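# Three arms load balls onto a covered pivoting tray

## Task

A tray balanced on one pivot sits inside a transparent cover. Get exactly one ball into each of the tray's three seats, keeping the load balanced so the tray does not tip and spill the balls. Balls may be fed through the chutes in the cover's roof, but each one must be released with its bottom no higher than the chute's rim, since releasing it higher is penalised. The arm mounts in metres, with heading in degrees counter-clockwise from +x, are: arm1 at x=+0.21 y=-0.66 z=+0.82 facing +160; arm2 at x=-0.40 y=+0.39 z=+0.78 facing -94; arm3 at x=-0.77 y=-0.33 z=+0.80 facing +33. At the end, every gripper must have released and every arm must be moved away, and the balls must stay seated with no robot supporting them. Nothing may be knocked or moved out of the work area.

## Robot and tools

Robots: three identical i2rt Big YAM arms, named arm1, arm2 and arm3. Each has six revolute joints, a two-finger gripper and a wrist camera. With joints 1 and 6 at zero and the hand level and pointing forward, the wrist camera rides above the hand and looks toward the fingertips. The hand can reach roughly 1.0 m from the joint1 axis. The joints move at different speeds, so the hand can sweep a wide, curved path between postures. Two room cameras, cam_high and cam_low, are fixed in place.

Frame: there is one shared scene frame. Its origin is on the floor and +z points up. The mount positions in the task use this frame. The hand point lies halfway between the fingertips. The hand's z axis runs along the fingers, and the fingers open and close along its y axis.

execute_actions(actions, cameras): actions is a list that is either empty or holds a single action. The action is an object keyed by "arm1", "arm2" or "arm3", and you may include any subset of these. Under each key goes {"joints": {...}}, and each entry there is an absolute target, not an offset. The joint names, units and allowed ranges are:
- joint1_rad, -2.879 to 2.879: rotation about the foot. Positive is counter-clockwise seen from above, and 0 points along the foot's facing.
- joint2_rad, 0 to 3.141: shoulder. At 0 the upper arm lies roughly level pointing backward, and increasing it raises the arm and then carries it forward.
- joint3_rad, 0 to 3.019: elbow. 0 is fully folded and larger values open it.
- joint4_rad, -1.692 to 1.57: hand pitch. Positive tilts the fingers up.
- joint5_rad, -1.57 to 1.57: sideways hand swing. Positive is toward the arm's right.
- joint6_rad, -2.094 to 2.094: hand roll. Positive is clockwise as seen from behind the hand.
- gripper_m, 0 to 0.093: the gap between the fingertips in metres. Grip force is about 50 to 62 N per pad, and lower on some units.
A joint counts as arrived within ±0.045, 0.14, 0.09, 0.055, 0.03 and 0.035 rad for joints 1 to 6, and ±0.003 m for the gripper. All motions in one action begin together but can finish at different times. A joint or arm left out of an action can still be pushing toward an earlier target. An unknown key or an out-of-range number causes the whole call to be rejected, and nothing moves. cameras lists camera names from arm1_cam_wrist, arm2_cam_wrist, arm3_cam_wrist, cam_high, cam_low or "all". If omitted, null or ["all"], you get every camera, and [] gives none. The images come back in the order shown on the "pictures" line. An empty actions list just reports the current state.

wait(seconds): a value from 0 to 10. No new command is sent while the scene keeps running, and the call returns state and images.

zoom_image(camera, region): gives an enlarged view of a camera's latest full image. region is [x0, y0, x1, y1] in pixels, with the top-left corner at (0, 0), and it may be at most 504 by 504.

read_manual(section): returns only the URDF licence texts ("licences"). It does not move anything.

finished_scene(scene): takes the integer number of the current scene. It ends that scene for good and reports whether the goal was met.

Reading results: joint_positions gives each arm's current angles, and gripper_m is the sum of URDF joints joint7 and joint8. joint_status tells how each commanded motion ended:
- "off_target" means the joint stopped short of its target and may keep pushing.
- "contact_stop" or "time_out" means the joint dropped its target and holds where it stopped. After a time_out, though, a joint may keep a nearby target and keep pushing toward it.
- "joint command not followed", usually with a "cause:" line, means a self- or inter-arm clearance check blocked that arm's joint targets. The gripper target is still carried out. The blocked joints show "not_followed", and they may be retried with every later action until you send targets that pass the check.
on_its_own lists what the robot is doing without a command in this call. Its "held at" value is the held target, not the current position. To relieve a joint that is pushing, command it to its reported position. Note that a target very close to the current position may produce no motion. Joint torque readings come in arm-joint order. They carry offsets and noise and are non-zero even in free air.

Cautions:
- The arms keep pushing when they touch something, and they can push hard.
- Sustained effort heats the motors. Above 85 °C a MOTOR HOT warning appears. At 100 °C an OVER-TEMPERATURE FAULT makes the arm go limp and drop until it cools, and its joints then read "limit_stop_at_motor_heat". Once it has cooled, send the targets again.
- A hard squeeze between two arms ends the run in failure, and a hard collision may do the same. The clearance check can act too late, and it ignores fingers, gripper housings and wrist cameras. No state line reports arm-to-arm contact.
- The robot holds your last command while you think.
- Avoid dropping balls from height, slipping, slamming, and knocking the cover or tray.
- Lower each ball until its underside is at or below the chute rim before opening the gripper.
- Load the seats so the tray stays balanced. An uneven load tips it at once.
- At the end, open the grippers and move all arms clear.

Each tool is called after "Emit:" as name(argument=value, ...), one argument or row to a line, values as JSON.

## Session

Emit:
execute_actions(
  actions=[],
)

Scene clock: 0.00 s.
Joint torques (N m, as the arm reports them, + toward a larger angle): no reading
arm1.joint_positions: joint1_rad=+0.432 joint2_rad=+0.622 joint3_rad=+1.326 joint4_rad=-1.323 joint5_rad=-0.086 joint6_rad=+0.068 gripper_m=+0.094
arm1.joint_status: not commanded
arm1.hand: x=-0.0326 y=-0.7038 z=+1.3263 quat_wxyz=(+0.067, +0.888, +0.033, -0.454) (m; scene frame)
arm2.joint_positions: joint1_rad=+0.739 joint2_rad=+0.426 joint3_rad=+1.692 joint4_rad=-1.388 joint5_rad=+0.120 joint6_rad=+0.111 gripper_m=+0.094
arm2.joint_status: not commanded
arm2.hand: x=-0.3805 y=+0.3260 z=+1.4683 quat_wxyz=(-0.595, -0.396, -0.635, +0.296) (m; scene frame)
arm3.joint_positions: joint1_rad=+0.796 joint2_rad=+0.486 joint3_rad=+1.675 joint4_rad=-1.406 joint5_rad=-0.017 joint6_rad=-0.561 gripper_m=+0.094
arm3.joint_status: not commanded
arm3.hand: x=-0.7465 y=-0.2314 z=+1.4691 quat_wxyz=(-0.570, +0.644, -0.442, -0.253) (m; scene frame)
pictures: arm1_cam_wrist, arm2_cam_wrist, arm3_cam_wrist, cam_high, cam_low
Images, in order (width x height): arm1_cam_wrist 672x504, arm2_cam_wrist 672x504, arm3_cam_wrist 672x504, cam_high 672x504, cam_low 672x504.

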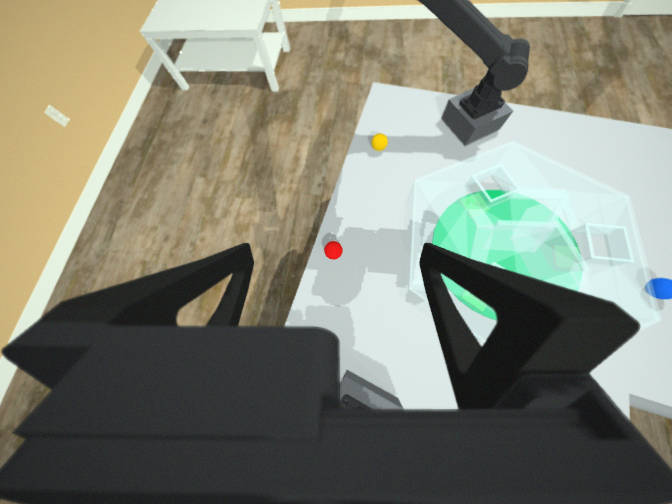

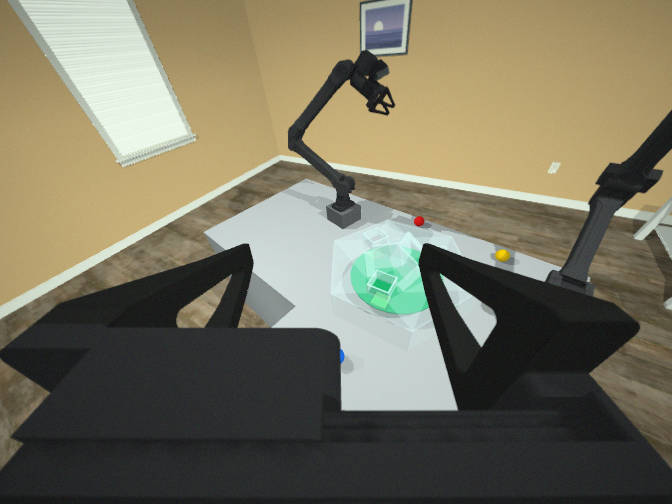

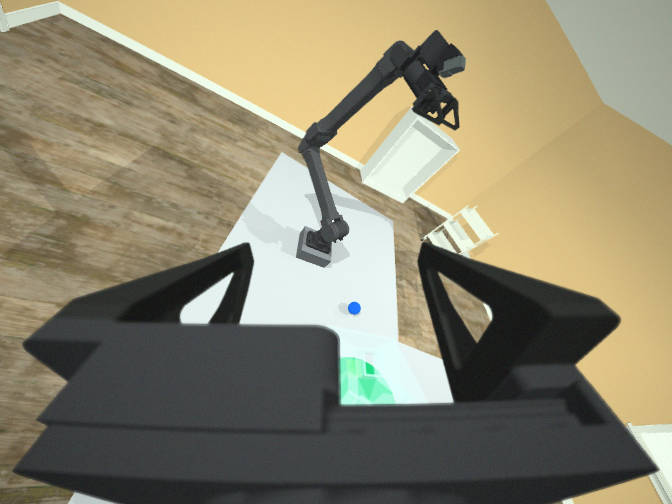

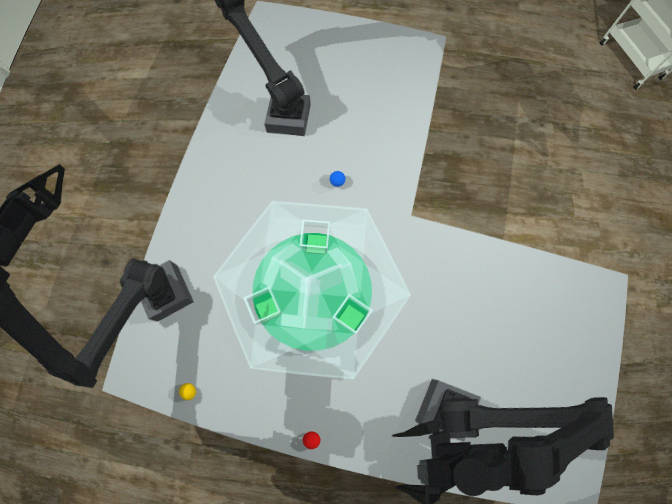

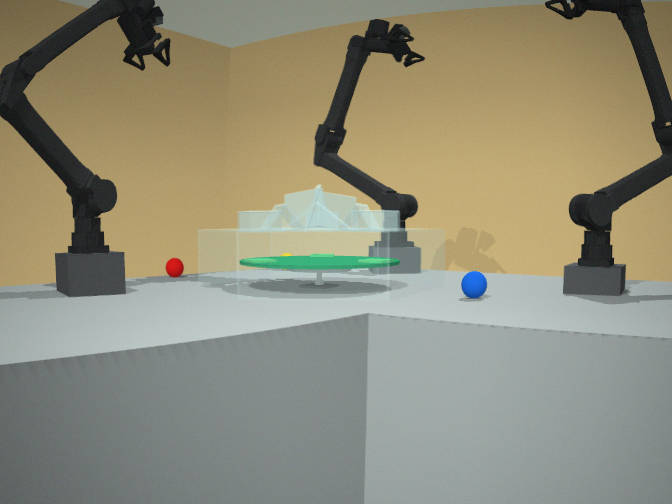

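Emit:
execute_actions(
  actions=[
    {"arm1":{"joints":{"joint1_rad":0.61,"joint2_rad":1.725,"joint3_rad":1.10,"joint4_rad":-0.922,"joint5_rad":0,"joint6_rad":0}},"arm2":{"joints":{"joint1_rad":0.655,"joint2_rad":1.45,"joint3_rad":0.865,"joint4_rad":-0.966,"joint5_rad":0,"joint6_rad":-1.0}},"arm3":{"joints":{"joint1_rad":-1.848,"joint2_rad":1.25,"joint3_rad":0.98,"joint4_rad":-1.29,"joint5_rad":0,"joint6_rad":0}}},
  ],
)

Scene clock: 6.00 s.
Joint torques (N m, as the arm reports them, + toward a larger angle): arm1=[ -0.24 -11.93   6.99   0.62  -0.01  -0.15] | arm2=[-0.87 -8.68  8.7   0.65 -0.14 -0.06] | arm3=[ 0.59 -8.77  8.57 -0.12  0.17  0.1 ]
arm1.joint_positions: joint1_rad=+0.602 joint2_rad=+1.733 joint3_rad=+1.103 joint4_rad=-0.933 joint5_rad=-0.002 joint6_rad=+0.017 gripper_m=+0.094
arm1.joint_status: all done
arm1.hand: x=-0.2365 y=-0.7780 z=+0.8368 quat_wxyz=(-0.007, +0.993, +0.122, -0.004) (m; scene frame)
arm2.joint_positions: joint1_rad=+0.660 joint2_rad=+1.439 joint3_rad=+0.854 joint4_rad=-0.971 joint5_rad=+0.003 joint6_rad=-0.985 gripper_m=+0.094
arm2.joint_status: all done
arm2.hand: x=-0.2011 y=+0.0861 z=+0.8442 quat_wxyz=(-0.003, +0.004, -1.000, +0.009) (m; scene frame)
arm3.joint_positions: joint1_rad=-1.846 joint2_rad=+1.270 joint3_rad=+0.960 joint4_rad=-1.285 joint5_rad=-0.002 joint6_rad=-0.007 gripper_m=+0.094
arm3.joint_status: all done
arm3.hand: x=-0.6705 y=-0.6514 z=+0.9520 quat_wxyz=(+0.010, -0.592, -0.806, -0.004) (m; scene frame)
pictures: arm1_cam_wrist, arm2_cam_wrist, arm3_cam_wrist, cam_high, cam_low
Images, in order (width x height): arm1_cam_wrist 672x504, arm2_cam_wrist 672x504, arm3_cam_wrist 672x504, cam_high 672x504, cam_low 672x504.

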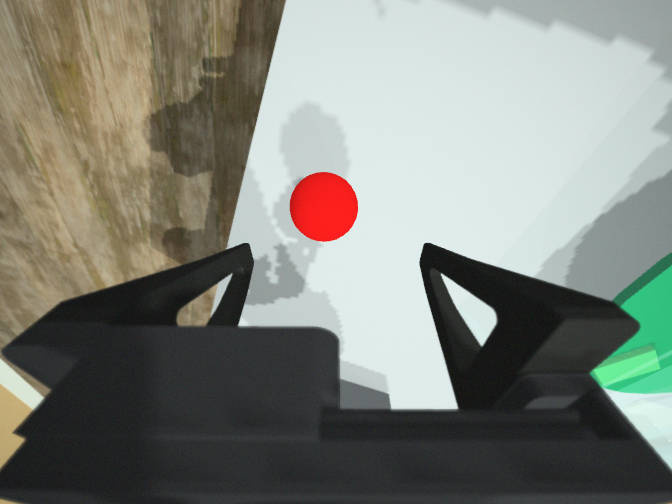

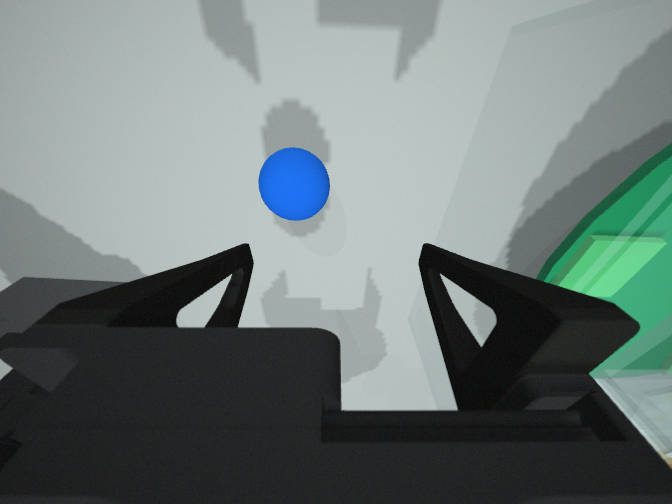

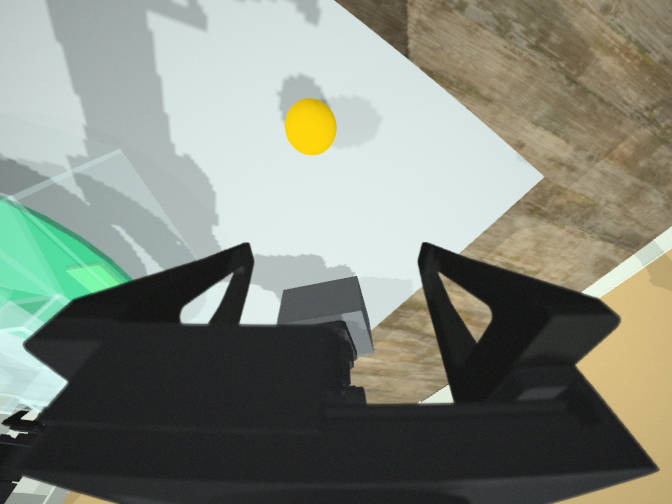

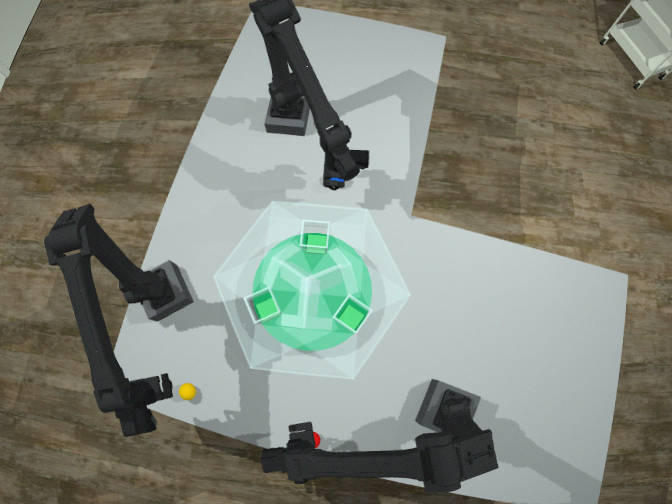

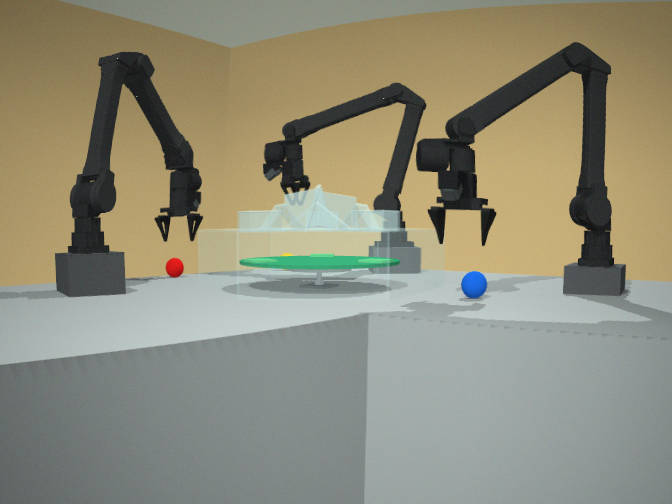

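Emit:
execute_actions(
  actions=[
    {"arm1":{"joints":{"joint1_rad":0.635,"joint2_rad":1.882,"joint3_rad":1.048,"joint4_rad":-0.713}},"arm2":{"joints":{"joint1_rad":0.75,"joint2_rad":1.476,"joint3_rad":0.758,"joint4_rad":-0.83}},"arm3":{"joints":{"joint1_rad":-1.765,"joint2_rad":1.57,"joint3_rad":0.832,"joint4_rad":-0.798}}},
  ],
  cameras=["arm1_cam_wrist","arm2_cam_wrist","arm3_cam_wrist"],
)

Scene clock: 9.43 s.
Joint torques (N m, as the arm reports them, + toward a larger angle): arm1=[ -0.11 -13.11   5.89   0.67  -0.03  -0.15] | arm2=[-0.58 -8.77  7.52  0.91 -0.08 -0.07] | arm3=[  0.48 -11.36   6.31   0.73   0.2    0.15]
arm1.joint_positions: joint1_rad=+0.626 joint2_rad=+1.894 joint3_rad=+1.048 joint4_rad=-0.725 joint5_rad=-0.002 joint6_rad=+0.017 gripper_m=+0.094
arm1.joint_status: all done
arm1.hand: x=-0.2332 y=-0.7870 z=+0.7506 quat_wxyz=(-0.008, +0.991, +0.134, +0.000) (m; scene frame)
arm2.joint_positions: joint1_rad=+0.752 joint2_rad=+1.473 joint3_rad=+0.753 joint4_rad=-0.842 joint5_rad=+0.001 joint6_rad=-0.985 gripper_m=+0.094
arm2.joint_status: all done
arm2.hand: x=-0.1863 y=+0.1212 z=+0.8025 quat_wxyz=(-0.003, +0.050, -0.999, +0.006) (m; scene frame)
arm3.joint_positions: joint1_rad=-1.765 joint2_rad=+1.591 joint3_rad=+0.817 joint4_rad=-0.812 joint5_rad=-0.002 joint6_rad=-0.007 gripper_m=+0.094
arm3.joint_status: all done
arm3.hand: x=-0.6335 y=-0.6752 z=+0.7965 quat_wxyz=(+0.007, -0.559, -0.829, -0.001) (m; scene frame)
pictures: arm1_cam_wrist, arm2_cam_wrist, arm3_cam_wrist
Images, in order (width x height): arm1_cam_wrist 672x504, arm2_cam_wrist 672x504, arm3_cam_wrist 672x504.

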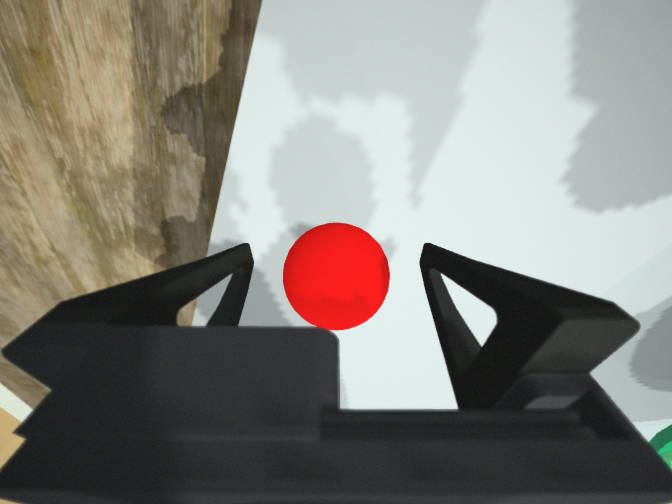

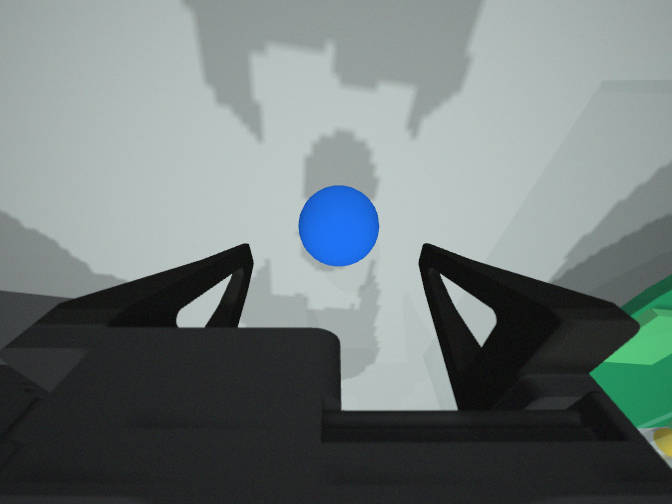

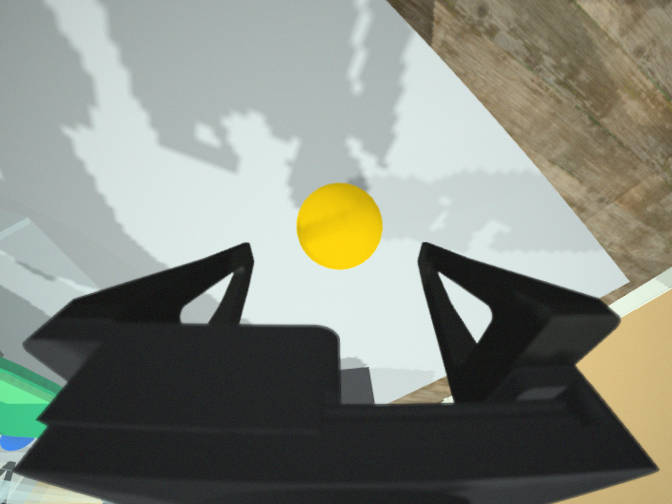

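Emit:
execute_actions(
  actions=[
    {"arm1":{"joints":{"joint2_rad":1.862,"joint4_rad":-0.762}},"arm2":{"joints":{"joint1_rad":0.738,"joint2_rad":1.575,"joint3_rad":0.714,"joint4_rad":-0.688}},"arm3":{"joints":{"joint2_rad":1.655,"joint3_rad":0.795,"joint4_rad":-0.665}}},
  ],
  cameras=["arm1_cam_wrist","arm2_cam_wrist","arm3_cam_wrist"],
)

Scene clock: 11.80 s.
Joint torques (N m, as the arm reports them, + toward a larger angle): arm1=[ -0.17 -12.92   5.99  -0.18  -0.03  -0.16] | arm2=[ -1.32 -10.31   6.18   0.89  -0.07  -0.08] | arm3=[  0.04 -10.69   5.11   0.75   0.15   0.11]
arm1.joint_positions: joint1_rad=+0.626 joint2_rad=+1.871 joint3_rad=+1.048 joint4_rad=-0.751 joint5_rad=-0.002 joint6_rad=+0.017 gripper_m=+0.094
arm1.joint_status: all done
arm1.hand: x=-0.2309 y=-0.7866 z=+0.7605 quat_wxyz=(-0.008, +0.991, +0.134, +0.002) (m; scene frame)
arm2.joint_positions: joint1_rad=+0.749 joint2_rad=+1.581 joint3_rad=+0.713 joint4_rad=-0.701 joint5_rad=+0.001 joint6_rad=-0.985 gripper_m=+0.094
arm2.joint_status: all done
arm2.hand: x=-0.1877 y=+0.1211 z=+0.7572 quat_wxyz=(-0.001, +0.049, -0.999, +0.003) (m; scene frame)
arm3.joint_positions: joint1_rad=-1.765 joint2_rad=+1.660 joint3_rad=+0.789 joint4_rad=-0.680 joint5_rad=-0.002 joint6_rad=-0.007 gripper_m=+0.094
arm3.joint_status: all done
arm3.hand: x=-0.6309 y=-0.6824 z=+0.7654 quat_wxyz=(-0.008, -0.559, -0.829, +0.009) (m; scene frame)
pictures: arm1_cam_wrist, arm2_cam_wrist, arm3_cam_wrist
Images, in order (width x height): arm1_cam_wrist 672x504, arm2_cam_wrist 672x504, arm3_cam_wrist 672x504.

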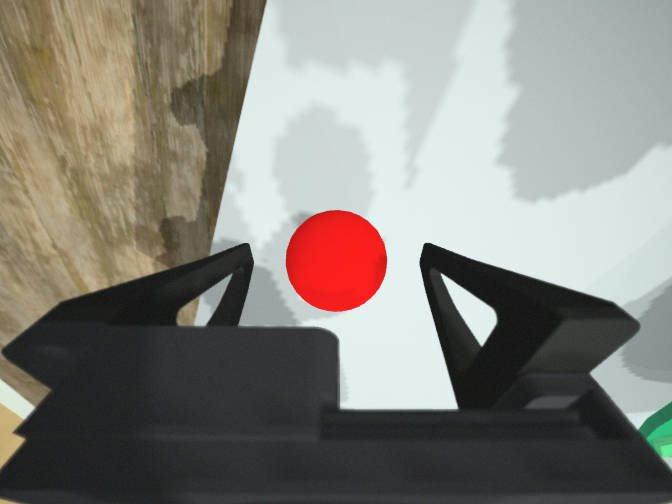

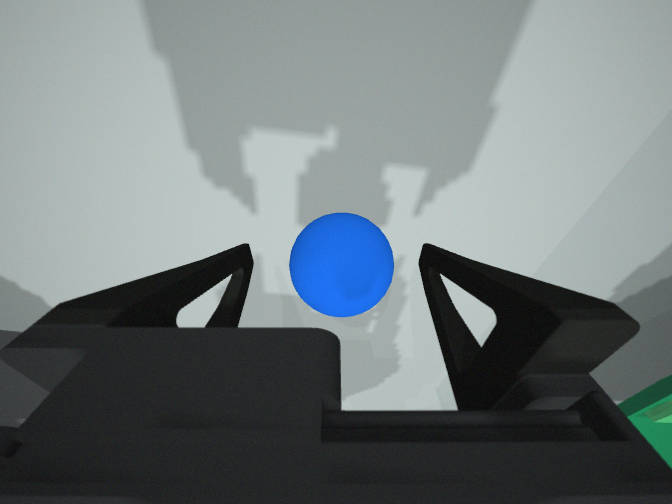

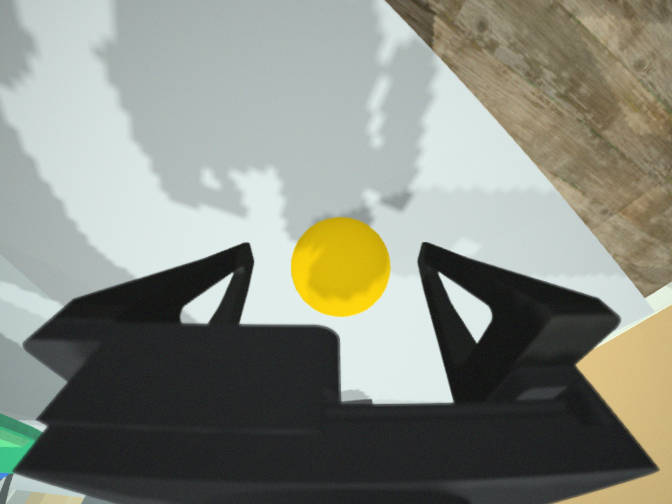

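Emit:
execute_actions(
  actions=[
    {"arm1":{"joints":{"joint2_rad":1.88}},"arm2":{"joints":{"gripper_m":0.03}},"arm3":{"joints":{"joint2_rad":1.682}}},
  ],
  cameras=["arm1_cam_wrist","arm3_cam_wrist"],
)

Scene clock: 13.07 s.
Joint torques (N m, as the arm reports them, + toward a larger angle): arm1=[ -0.18 -11.75   6.04  -0.17  -0.02  -0.15] | arm2=[ -1.22 -10.36   6.18   0.86  -0.05  -0.06] | arm3=[ 0.59 -9.73  4.95  0.8   0.16  0.1 ]
arm1.joint_positions: joint1_rad=+0.626 joint2_rad=+1.871 joint3_rad=+1.048 joint4_rad=-0.751 joint5_rad=-0.002 joint6_rad=+0.017 gripper_m=+0.094
arm1.joint_status: all done
arm1.hand: x=-0.2309 y=-0.7866 z=+0.7605 quat_wxyz=(-0.008, +0.991, +0.134, +0.002) (m; scene frame)
arm2.joint_positions: joint1_rad=+0.749 joint2_rad=+1.581 joint3_rad=+0.713 joint4_rad=-0.698 joint5_rad=+0.001 joint6_rad=-0.986 gripper_m=+0.055
arm2.joint_status: gripper_m off_target (ended at +0.055, target +0.030)
arm2.hand: x=-0.1874 y=+0.1207 z=+0.7572 quat_wxyz=(-0.002, +0.049, -0.999, +0.004) (m; scene frame)
arm3.joint_positions: joint1_rad=-1.765 joint2_rad=+1.675 joint3_rad=+0.789 joint4_rad=-0.680 joint5_rad=-0.002 joint6_rad=-0.007 gripper_m=+0.094
arm3.joint_status: all done
arm3.hand: x=-0.6318 y=-0.6800 z=+0.7600 quat_wxyz=(-0.001, -0.559, -0.829, +0.005) (m; scene frame)
pictures: arm1_cam_wrist, arm3_cam_wrist
Images, in order (width x height): arm1_cam_wrist 672x504, arm3_cam_wrist 672x504.

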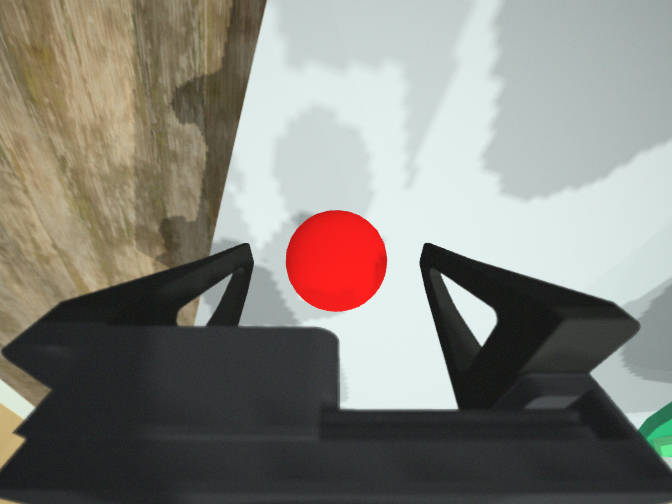

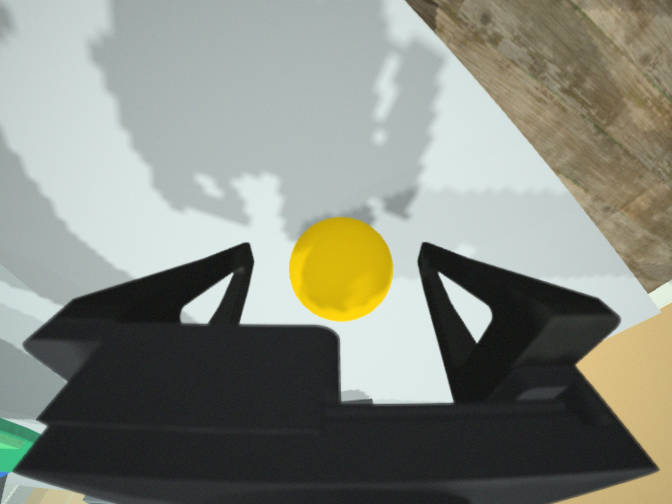

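Emit:
execute_actions(
  actions=[
    {"arm1":{"joints":{"joint2_rad":1.895}},"arm3":{"joints":{"joint2_rad":1.695,"joint4_rad":-0.71}}},
  ],
  cameras=[],
)

Emit:
execute_actions(
  actions=[
    {"arm1":{"joints":{"gripper_m":0.03}},"arm3":{"joints":{"gripper_m":0.03}}},
  ],
  cameras=["arm1_cam_wrist","arm3_cam_wrist"],
)

Scene clock: 14.77 s.
Joint torques (N m, as the arm reports them, + toward a larger angle): arm1=[ -0.15 -11.69   5.9   -0.23  -0.03  -0.15] | arm2=[ -1.23 -10.37   6.17   0.81  -0.05  -0.06] | arm3=[ 0.19 -9.29  4.8  -0.2   0.14  0.12]
arm1.joint_positions: joint1_rad=+0.626 joint2_rad=+1.885 joint3_rad=+1.048 joint4_rad=-0.751 joint5_rad=-0.002 joint6_rad=+0.017 gripper_m=+0.094
arm1.joint_status: all done
arm1.hand: x=-0.2285 y=-0.7857 z=+0.7545 quat_wxyz=(-0.009, +0.991, +0.134, +0.008) (m; scene frame)
arm2.joint_positions: joint1_rad=+0.749 joint2_rad=+1.581 joint3_rad=+0.713 joint4_rad=-0.698 joint5_rad=+0.001 joint6_rad=-0.986 gripper_m=+0.055
arm2.joint_status: not commanded
arm2.hand: x=-0.1874 y=+0.1207 z=+0.7572 quat_wxyz=(-0.002, +0.049, -0.999, +0.004) (m; scene frame)
arm3.joint_positions: joint1_rad=-1.765 joint2_rad=+1.688 joint3_rad=+0.789 joint4_rad=-0.698 joint5_rad=-0.002 joint6_rad=-0.007 gripper_m=+0.094
arm3.joint_status: all done
arm3.hand: x=-0.6343 y=-0.6739 z=+0.7557 quat_wxyz=(+0.011, -0.559, -0.829, -0.004) (m; scene frame)
pictures: none
No camera images: the call's "cameras" was empty. Leave "cameras" out to get every camera's image.

Scene clock: 15.40 s.
Joint torques (N m, as the arm reports them, + toward a larger angle): arm1=[ -0.27 -11.66   5.94  -0.21  -0.03  -0.15] | arm2=[ -1.31 -10.45   6.18   0.8   -0.05  -0.08] | arm3=[ 0.52 -9.74  4.83 -0.25  0.14  0.1 ]
arm1.joint_positions: joint1_rad=+0.626 joint2_rad=+1.885 joint3_rad=+1.048 joint4_rad=-0.752 joint5_rad=-0.002 joint6_rad=+0.016 gripper_m=+0.055
arm1.joint_status: gripper_m off_target (ended at +0.055, target +0.030)
arm1.hand: x=-0.2284 y=-0.7857 z=+0.7545 quat_wxyz=(-0.009, +0.991, +0.134, +0.009) (m; scene frame)
arm2.joint_positions: joint1_rad=+0.749 joint2_rad=+1.581 joint3_rad=+0.713 joint4_rad=-0.698 joint5_rad=+0.001 joint6_rad=-0.986 gripper_m=+0.055
arm2.joint_status: not commanded
arm2.hand: x=-0.1874 y=+0.1207 z=+0.7572 quat_wxyz=(-0.002, +0.049, -0.999, +0.004) (m; scene frame)
arm3.joint_positions: joint1_rad=-1.765 joint2_rad=+1.689 joint3_rad=+0.789 joint4_rad=-0.698 joint5_rad=-0.001 joint6_rad=-0.007 gripper_m=+0.055
arm3.joint_status: gripper_m off_target (ended at +0.055, target +0.030)
arm3.hand: x=-0.6346 y=-0.6738 z=+0.7554 quat_wxyz=(+0.012, -0.559, -0.829, -0.004) (m; scene frame)
pictures: arm1_cam_wrist, arm3_cam_wrist
Images, in order (width x height): arm1_cam_wrist 672x504, arm3_cam_wrist 672x504.

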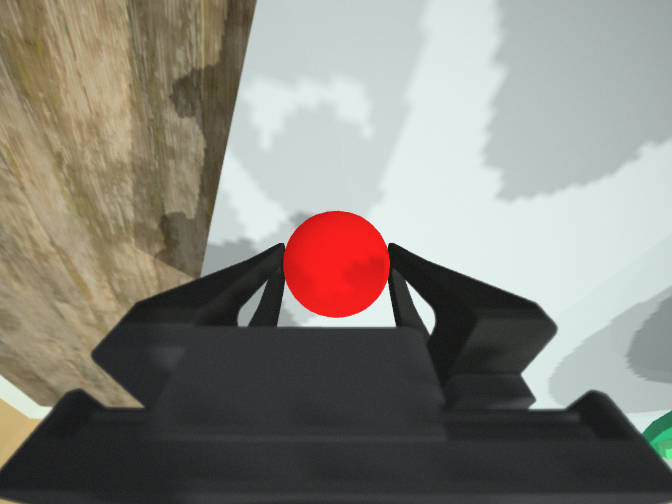

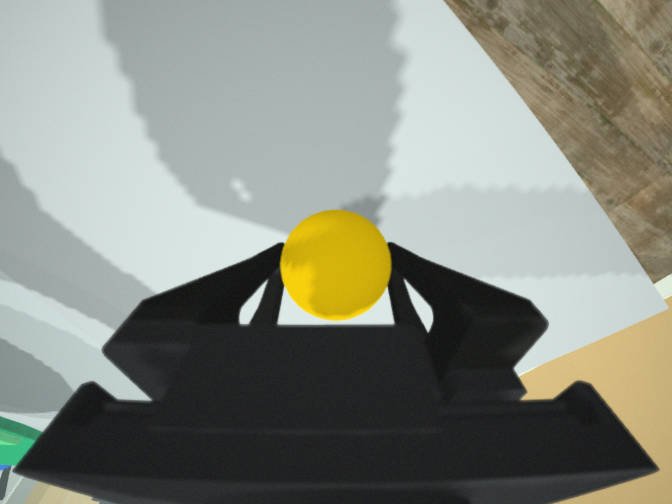

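Emit:
execute_actions(
  actions=[
    {"arm1":{"joints":{"joint2_rad":1.51,"joint3_rad":1.25,"joint4_rad":-1.284,"joint6_rad":-0.185}},"arm2":{"joints":{"joint2_rad":1.241,"joint3_rad":1.13,"joint4_rad":-1.45}},"arm3":{"joints":{"joint2_rad":1.38,"joint3_rad":1.155,"joint4_rad":-1.335,"joint6_rad":-0.585}}},
  ],
  cameras=[],
)

Emit:
execute_actions(
  actions=[
    {"arm1":{"joints":{"joint1_rad":-0.363}},"arm2":{"joints":{"joint1_rad":0.352,"joint2_rad":1.775,"joint3_rad":1.71,"joint4_rad":-1.43,"joint6_rad":0.345}},"arm3":{"joints":{"joint1_rad":-0.66}}},
  ],
  cameras=["arm1_cam_wrist","arm2_cam_wrist","arm3_cam_wrist","cam_low"],
)

Scene clock: 20.80 s.
Joint torques (N m, as the arm reports them, + toward a larger angle): arm1=[ -0.08 -11.2   10.22  -0.21  -0.04  -0.16] | arm2=[-1.21 -8.13 10.89 -0.16 -0.04 -0.06] | arm3=[ 0.16 -9.92  8.39 -0.24  0.13 -0.05]
arm1.joint_positions: joint1_rad=+0.626 joint2_rad=+1.525 joint3_rad=+1.227 joint4_rad=-1.273 joint5_rad=-0.002 joint6_rad=-0.168 gripper_m=+0.055
arm1.joint_status: all done
arm1.hand: x=-0.2109 y=-0.7843 z=+0.9681 quat_wxyz=(-0.008, +0.974, +0.224, +0.001) (m; scene frame)
arm2.joint_positions: joint1_rad=+0.749 joint2_rad=+1.246 joint3_rad=+1.112 joint4_rad=-1.439 joint5_rad=+0.001 joint6_rad=-0.986 gripper_m=+0.055
arm2.joint_status: all done
arm2.hand: x=-0.1867 y=+0.1201 z=+1.0001 quat_wxyz=(+0.001, +0.049, -0.999, +0.001) (m; scene frame)
arm3.joint_positions: joint1_rad=-1.765 joint2_rad=+1.390 joint3_rad=+1.137 joint4_rad=-1.322 joint5_rad=-0.001 joint6_rad=-0.577 gripper_m=+0.055
arm3.joint_status: all done
arm3.hand: x=-0.6241 y=-0.6957 z=+0.9758 quat_wxyz=(+0.003, -0.303, -0.953, +0.002) (m; scene frame)
pictures: none
No camera images: the call's "cameras" was empty. Leave "cameras" out to get every camera's image.

Scene clock: 22.87 s.
Joint torques (N m, as the arm reports them, + toward a larger angle): arm1=[ -0.69 -11.09  10.29  -0.17  -0.16  -0.13] | arm2=[  0.04 -19.31  13.93   0.46   0.05   0.3 ] | arm3=[ -0.01 -10.41   8.39  -0.11   0.06   0.  ]
arm1.joint_positions: joint1_rad=-0.363 joint2_rad=+1.525 joint3_rad=+1.227 joint4_rad=-1.273 joint5_rad=+0.001 joint6_rad=-0.170 gripper_m=+0.055
arm1.joint_status: all done
arm1.hand: x=-0.1239 y=-0.3780 z=+0.9745 quat_wxyz=(-0.008, +0.964, -0.264, -0.003) (m; scene frame)
arm2.joint_positions: joint1_rad=+0.345 joint2_rad=+1.792 joint3_rad=+1.657 joint4_rad=-1.432 joint5_rad=+0.001 joint6_rad=+0.329 gripper_m=+0.055
arm2.joint_status: all done
arm2.hand: x=-0.2522 y=-0.1427 z=+0.9742 quat_wxyz=(-0.002, -0.725, -0.689, +0.002) (m; scene frame)
arm3.joint_positions: joint1_rad=-0.659 joint2_rad=+1.390 joint3_rad=+1.137 joint4_rad=-1.322 joint5_rad=+0.000 joint6_rad=-0.578 gripper_m=+0.055
arm3.joint_status: all done
arm3.hand: x=-0.3794 y=-0.3678 z=+0.9726 quat_wxyz=(+0.005, +0.243, -0.970, +0.001) (m; scene frame)
pictures: arm1_cam_wrist, arm2_cam_wrist, arm3_cam_wrist, cam_low
Images, in order (width x height): arm1_cam_wrist 672x504, arm2_cam_wrist 672x504, arm3_cam_wrist 672x504, cam_low 672x504.

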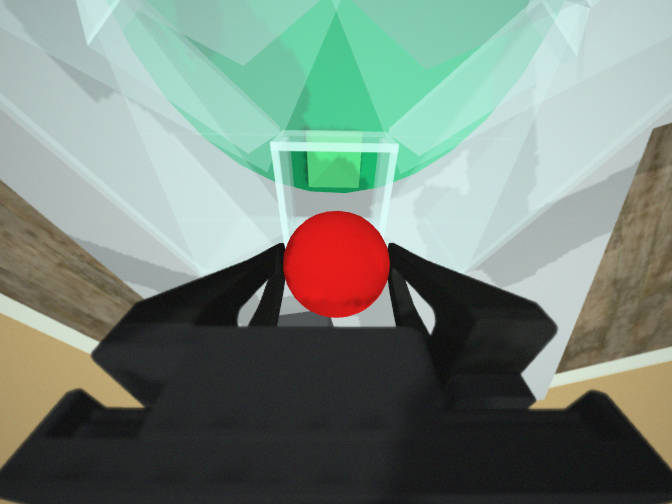

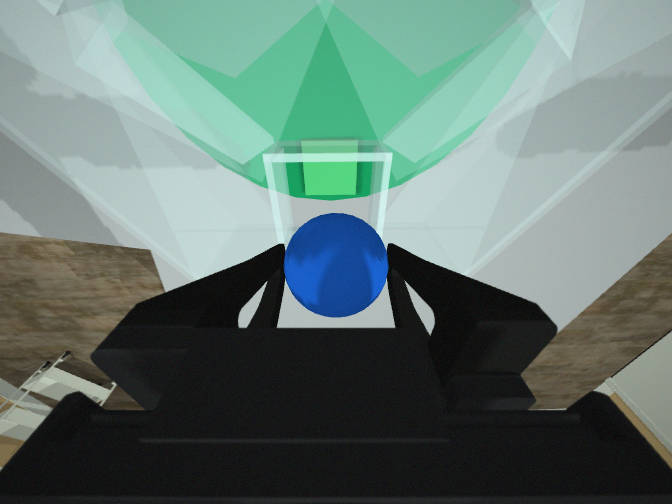

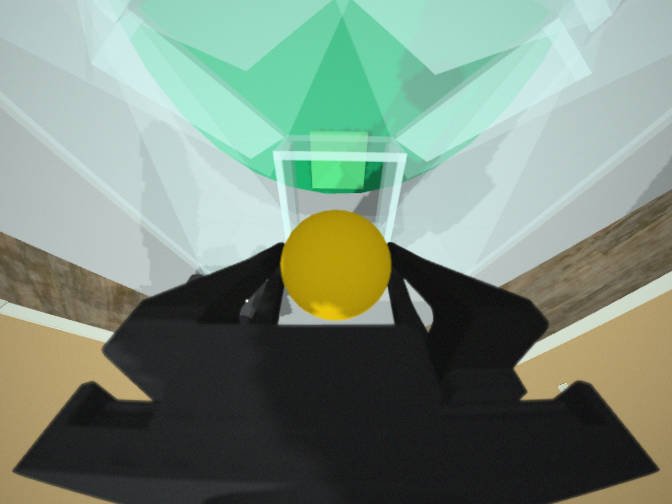

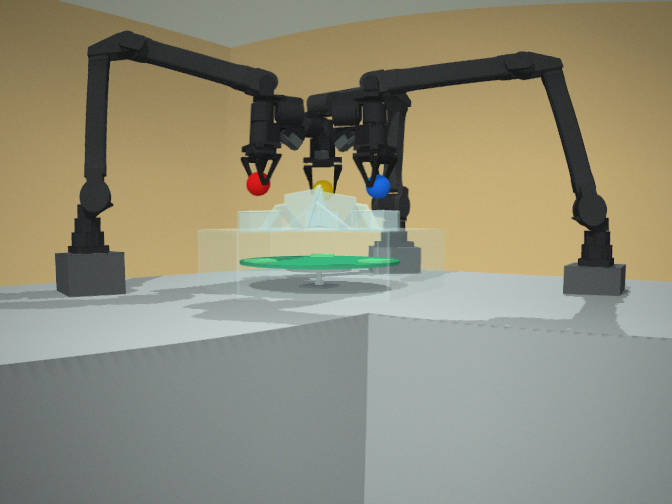

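Emit:
execute_actions(
  actions=[
    {"arm1":{"joints":{"joint2_rad":1.575,"joint3_rad":1.152,"joint4_rad":-1.123}},"arm2":{"joints":{"joint1_rad":0.365,"joint2_rad":1.808,"joint3_rad":1.565,"joint4_rad":-1.295}},"arm3":{"joints":{"joint1_rad":-0.675,"joint2_rad":1.425,"joint3_rad":1.05,"joint4_rad":-1.162}}},
  ],
  cameras=["arm1_cam_wrist","arm2_cam_wrist","arm3_cam_wrist","cam_low"],
)

Emit:
zoom_image(
  camera="cam_low",
  region=[220, 130, 440, 280],
)

Scene clock: 26.37 s.
Joint torques (N m, as the arm reports them, + toward a larger angle): arm1=[ -0.68 -11.64   8.41   0.67  -0.16  -0.14] | arm2=[  0.26 -18.51   9.86   0.9    0.04   0.29] | arm3=[  0.2  -10.05   7.74   0.76  -0.14   0.  ]
arm1.joint_positions: joint1_rad=-0.363 joint2_rad=+1.593 joint3_rad=+1.148 joint4_rad=-1.134 joint5_rad=+0.001 joint6_rad=-0.170 gripper_m=+0.055
arm1.joint_status: all done
arm1.hand: x=-0.1269 y=-0.3747 z=+0.9184 quat_wxyz=(-0.007, +0.964, -0.264, +0.000) (m; scene frame)
arm2.joint_positions: joint1_rad=+0.357 joint2_rad=+1.816 joint3_rad=+1.556 joint4_rad=-1.306 joint5_rad=+0.001 joint6_rad=+0.330 gripper_m=+0.055
arm2.joint_status: all done
arm2.hand: x=-0.2459 y=-0.1404 z=+0.9238 quat_wxyz=(-0.003, -0.721, -0.693, +0.002) (m; scene frame)
arm3.joint_positions: joint1_rad=-0.669 joint2_rad=+1.432 joint3_rad=+1.035 joint4_rad=-1.176 joint5_rad=+0.004 joint6_rad=-0.578 gripper_m=+0.055
arm3.joint_status: all done
arm3.hand: x=-0.3811 y=-0.3726 z=+0.9200 quat_wxyz=(+0.005, +0.238, -0.971, +0.004) (m; scene frame)
pictures: arm1_cam_wrist, arm2_cam_wrist, arm3_cam_wrist, cam_low
Images, in order (width x height): arm1_cam_wrist 672x504, arm2_cam_wrist 672x504, arm3_cam_wrist 672x504, cam_low 672x504.

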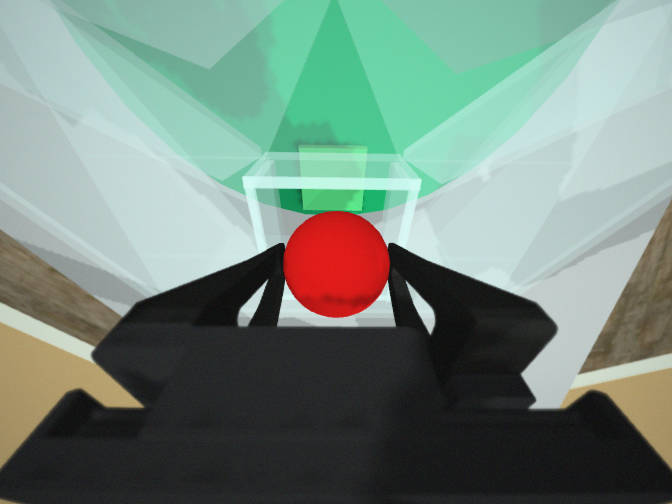

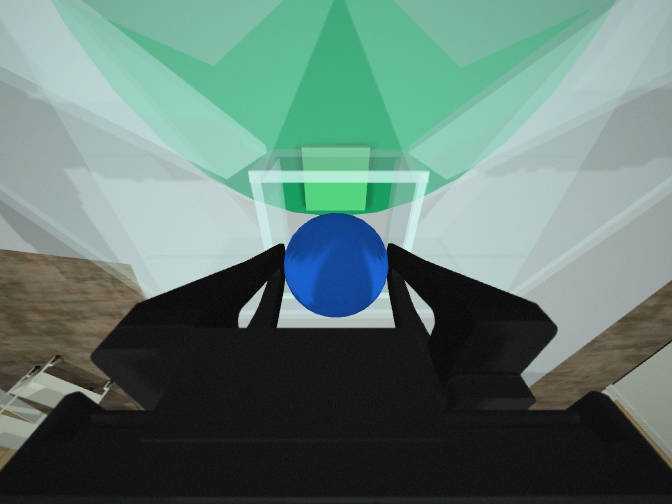

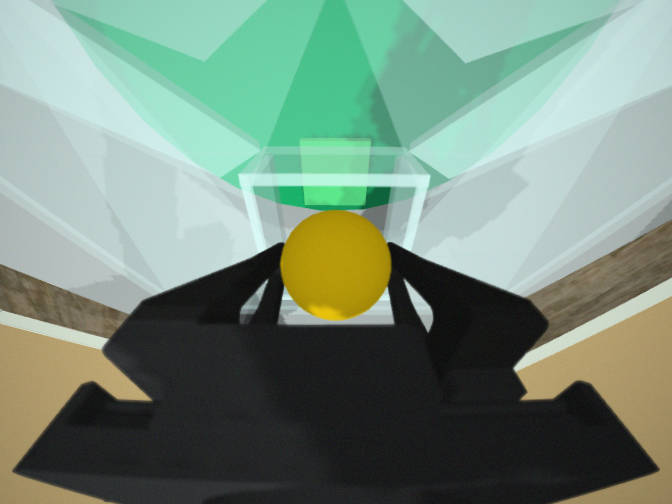

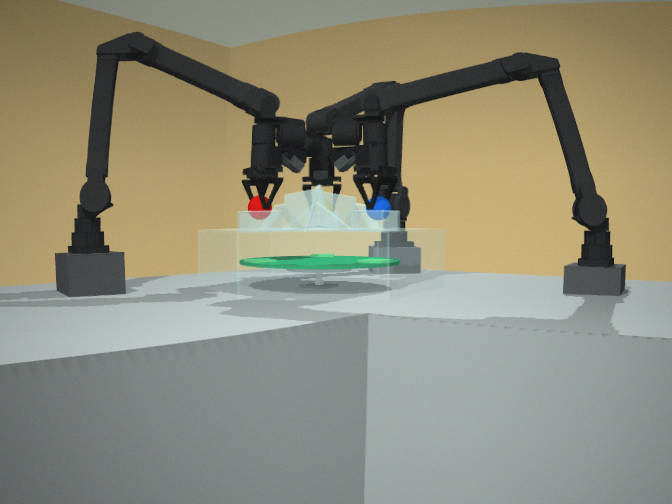

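Region (220, 130, 440, 280) of cam_low's 672x504 image, scaled by 2.291, with more detail than that image has; it fills the top 344 rows of this view, and the rest is white.

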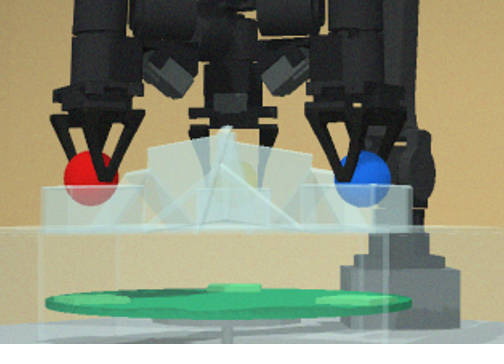

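Emit:
execute_actions(
  actions=[
    {"arm1":{"joints":{"gripper_m":0.068}},"arm2":{"joints":{"gripper_m":0.068}},"arm3":{"joints":{"gripper_m":0.068}}},
  ],
  cameras=["cam_low"],
)

Emit:
execute_actions(
  actions=[
    {"arm1":{"joints":{"joint2_rad":1.0}},"arm2":{"joints":{"joint2_rad":1.2}},"arm3":{"joints":{"joint2_rad":0.9}}},
  ],
  cameras=["cam_low","cam_high"],
)

Scene clock: 28.10 s.
Joint torques (N m, as the arm reports them, + toward a larger angle): arm1=[ -0.65 -11.43   8.32   0.66  -0.15  -0.14] | arm2=[  0.33 -18.35   9.83   0.93   0.03   0.28] | arm3=[-0.34 -9.95  7.97  0.79  0.1   0.01]
arm1.joint_positions: joint1_rad=-0.363 joint2_rad=+1.586 joint3_rad=+1.148 joint4_rad=-1.134 joint5_rad=+0.001 joint6_rad=-0.170 gripper_m=+0.068
arm1.joint_status: all done
arm1.hand: x=-0.1270 y=-0.3746 z=+0.9209 quat_wxyz=(-0.008, +0.964, -0.264, -0.002) (m; scene frame)
arm2.joint_positions: joint1_rad=+0.357 joint2_rad=+1.816 joint3_rad=+1.556 joint4_rad=-1.306 joint5_rad=+0.001 joint6_rad=+0.330 gripper_m=+0.068
arm2.joint_status: all done
arm2.hand: x=-0.2459 y=-0.1404 z=+0.9242 quat_wxyz=(-0.003, -0.721, -0.693, +0.002) (m; scene frame)
arm3.joint_positions: joint1_rad=-0.669 joint2_rad=+1.432 joint3_rad=+1.035 joint4_rad=-1.176 joint5_rad=-0.001 joint6_rad=-0.578 gripper_m=+0.067
arm3.joint_status: all done
arm3.hand: x=-0.3810 y=-0.3717 z=+0.9200 quat_wxyz=(+0.004, +0.238, -0.971, +0.001) (m; scene frame)
pictures: cam_low
Images, in order (width x height): cam_low 672x504.

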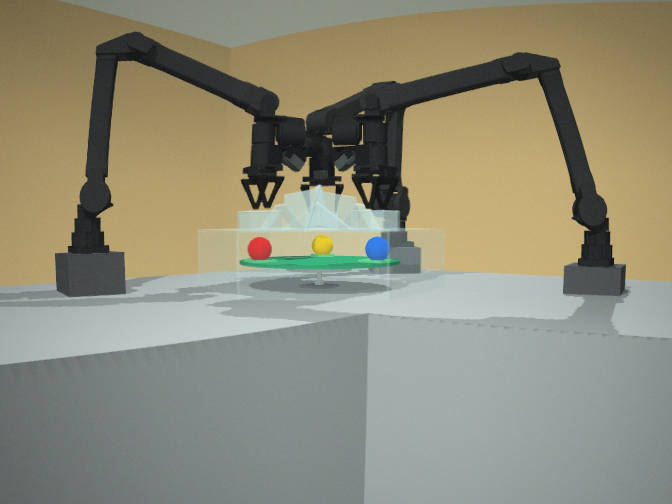

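Scene clock: 29.77 s.
Joint torques (N m, as the arm reports them, + toward a larger angle): arm1=[-0.59 -4.37  9.93  1.58 -0.15 -0.13] | arm2=[ 0.37 -8.54 10.69  1.89  0.03  0.26] | arm3=[-0.61 -2.64 10.06  0.99  0.04  0.02]
arm1.joint_positions: joint1_rad=-0.363 joint2_rad=+1.000 joint3_rad=+1.148 joint4_rad=-1.134 joint5_rad=+0.001 joint6_rad=-0.170 gripper_m=+0.068
arm1.joint_status: all done
arm1.hand: x=-0.0859 y=-0.4129 z=+1.1573 quat_wxyz=(-0.130, +0.922, -0.251, -0.265) (m; scene frame)
arm2.joint_positions: joint1_rad=+0.357 joint2_rad=+1.206 joint3_rad=+1.556 joint4_rad=-1.304 joint5_rad=+0.001 joint6_rad=+0.330 gripper_m=+0.068
arm2.joint_status: all done
arm2.hand: x=-0.2745 y=-0.0450 z=+1.2251 quat_wxyz=(-0.271, -0.687, -0.660, +0.140) (m; scene frame)
arm3.joint_positions: joint1_rad=-0.669 joint2_rad=+0.897 joint3_rad=+1.025 joint4_rad=-1.163 joint5_rad=+0.001 joint6_rad=-0.578 gripper_m=+0.068
arm3.joint_status: all done
arm3.hand: x=-0.4254 y=-0.3667 z=+1.1049 quat_wxyz=(-0.246, +0.231, -0.937, +0.090) (m; scene frame)
pictures: cam_high, cam_low
Images, in order (width x height): cam_high 672x504, cam_low 672x504.

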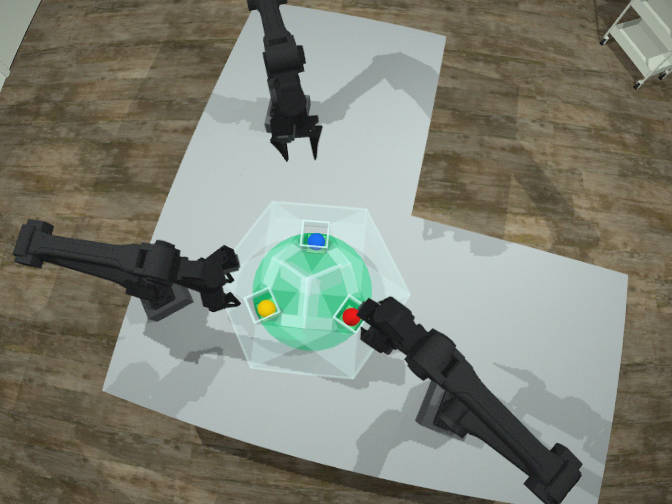

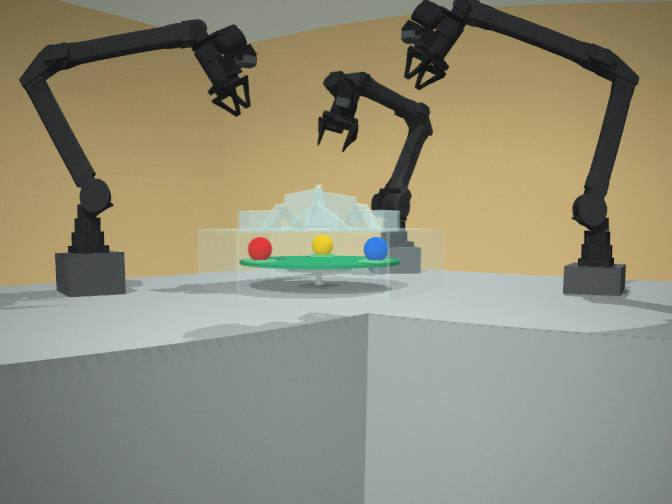

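Emit:
finished_scene(
  scene=2,
)

The scene is finished: the task was done.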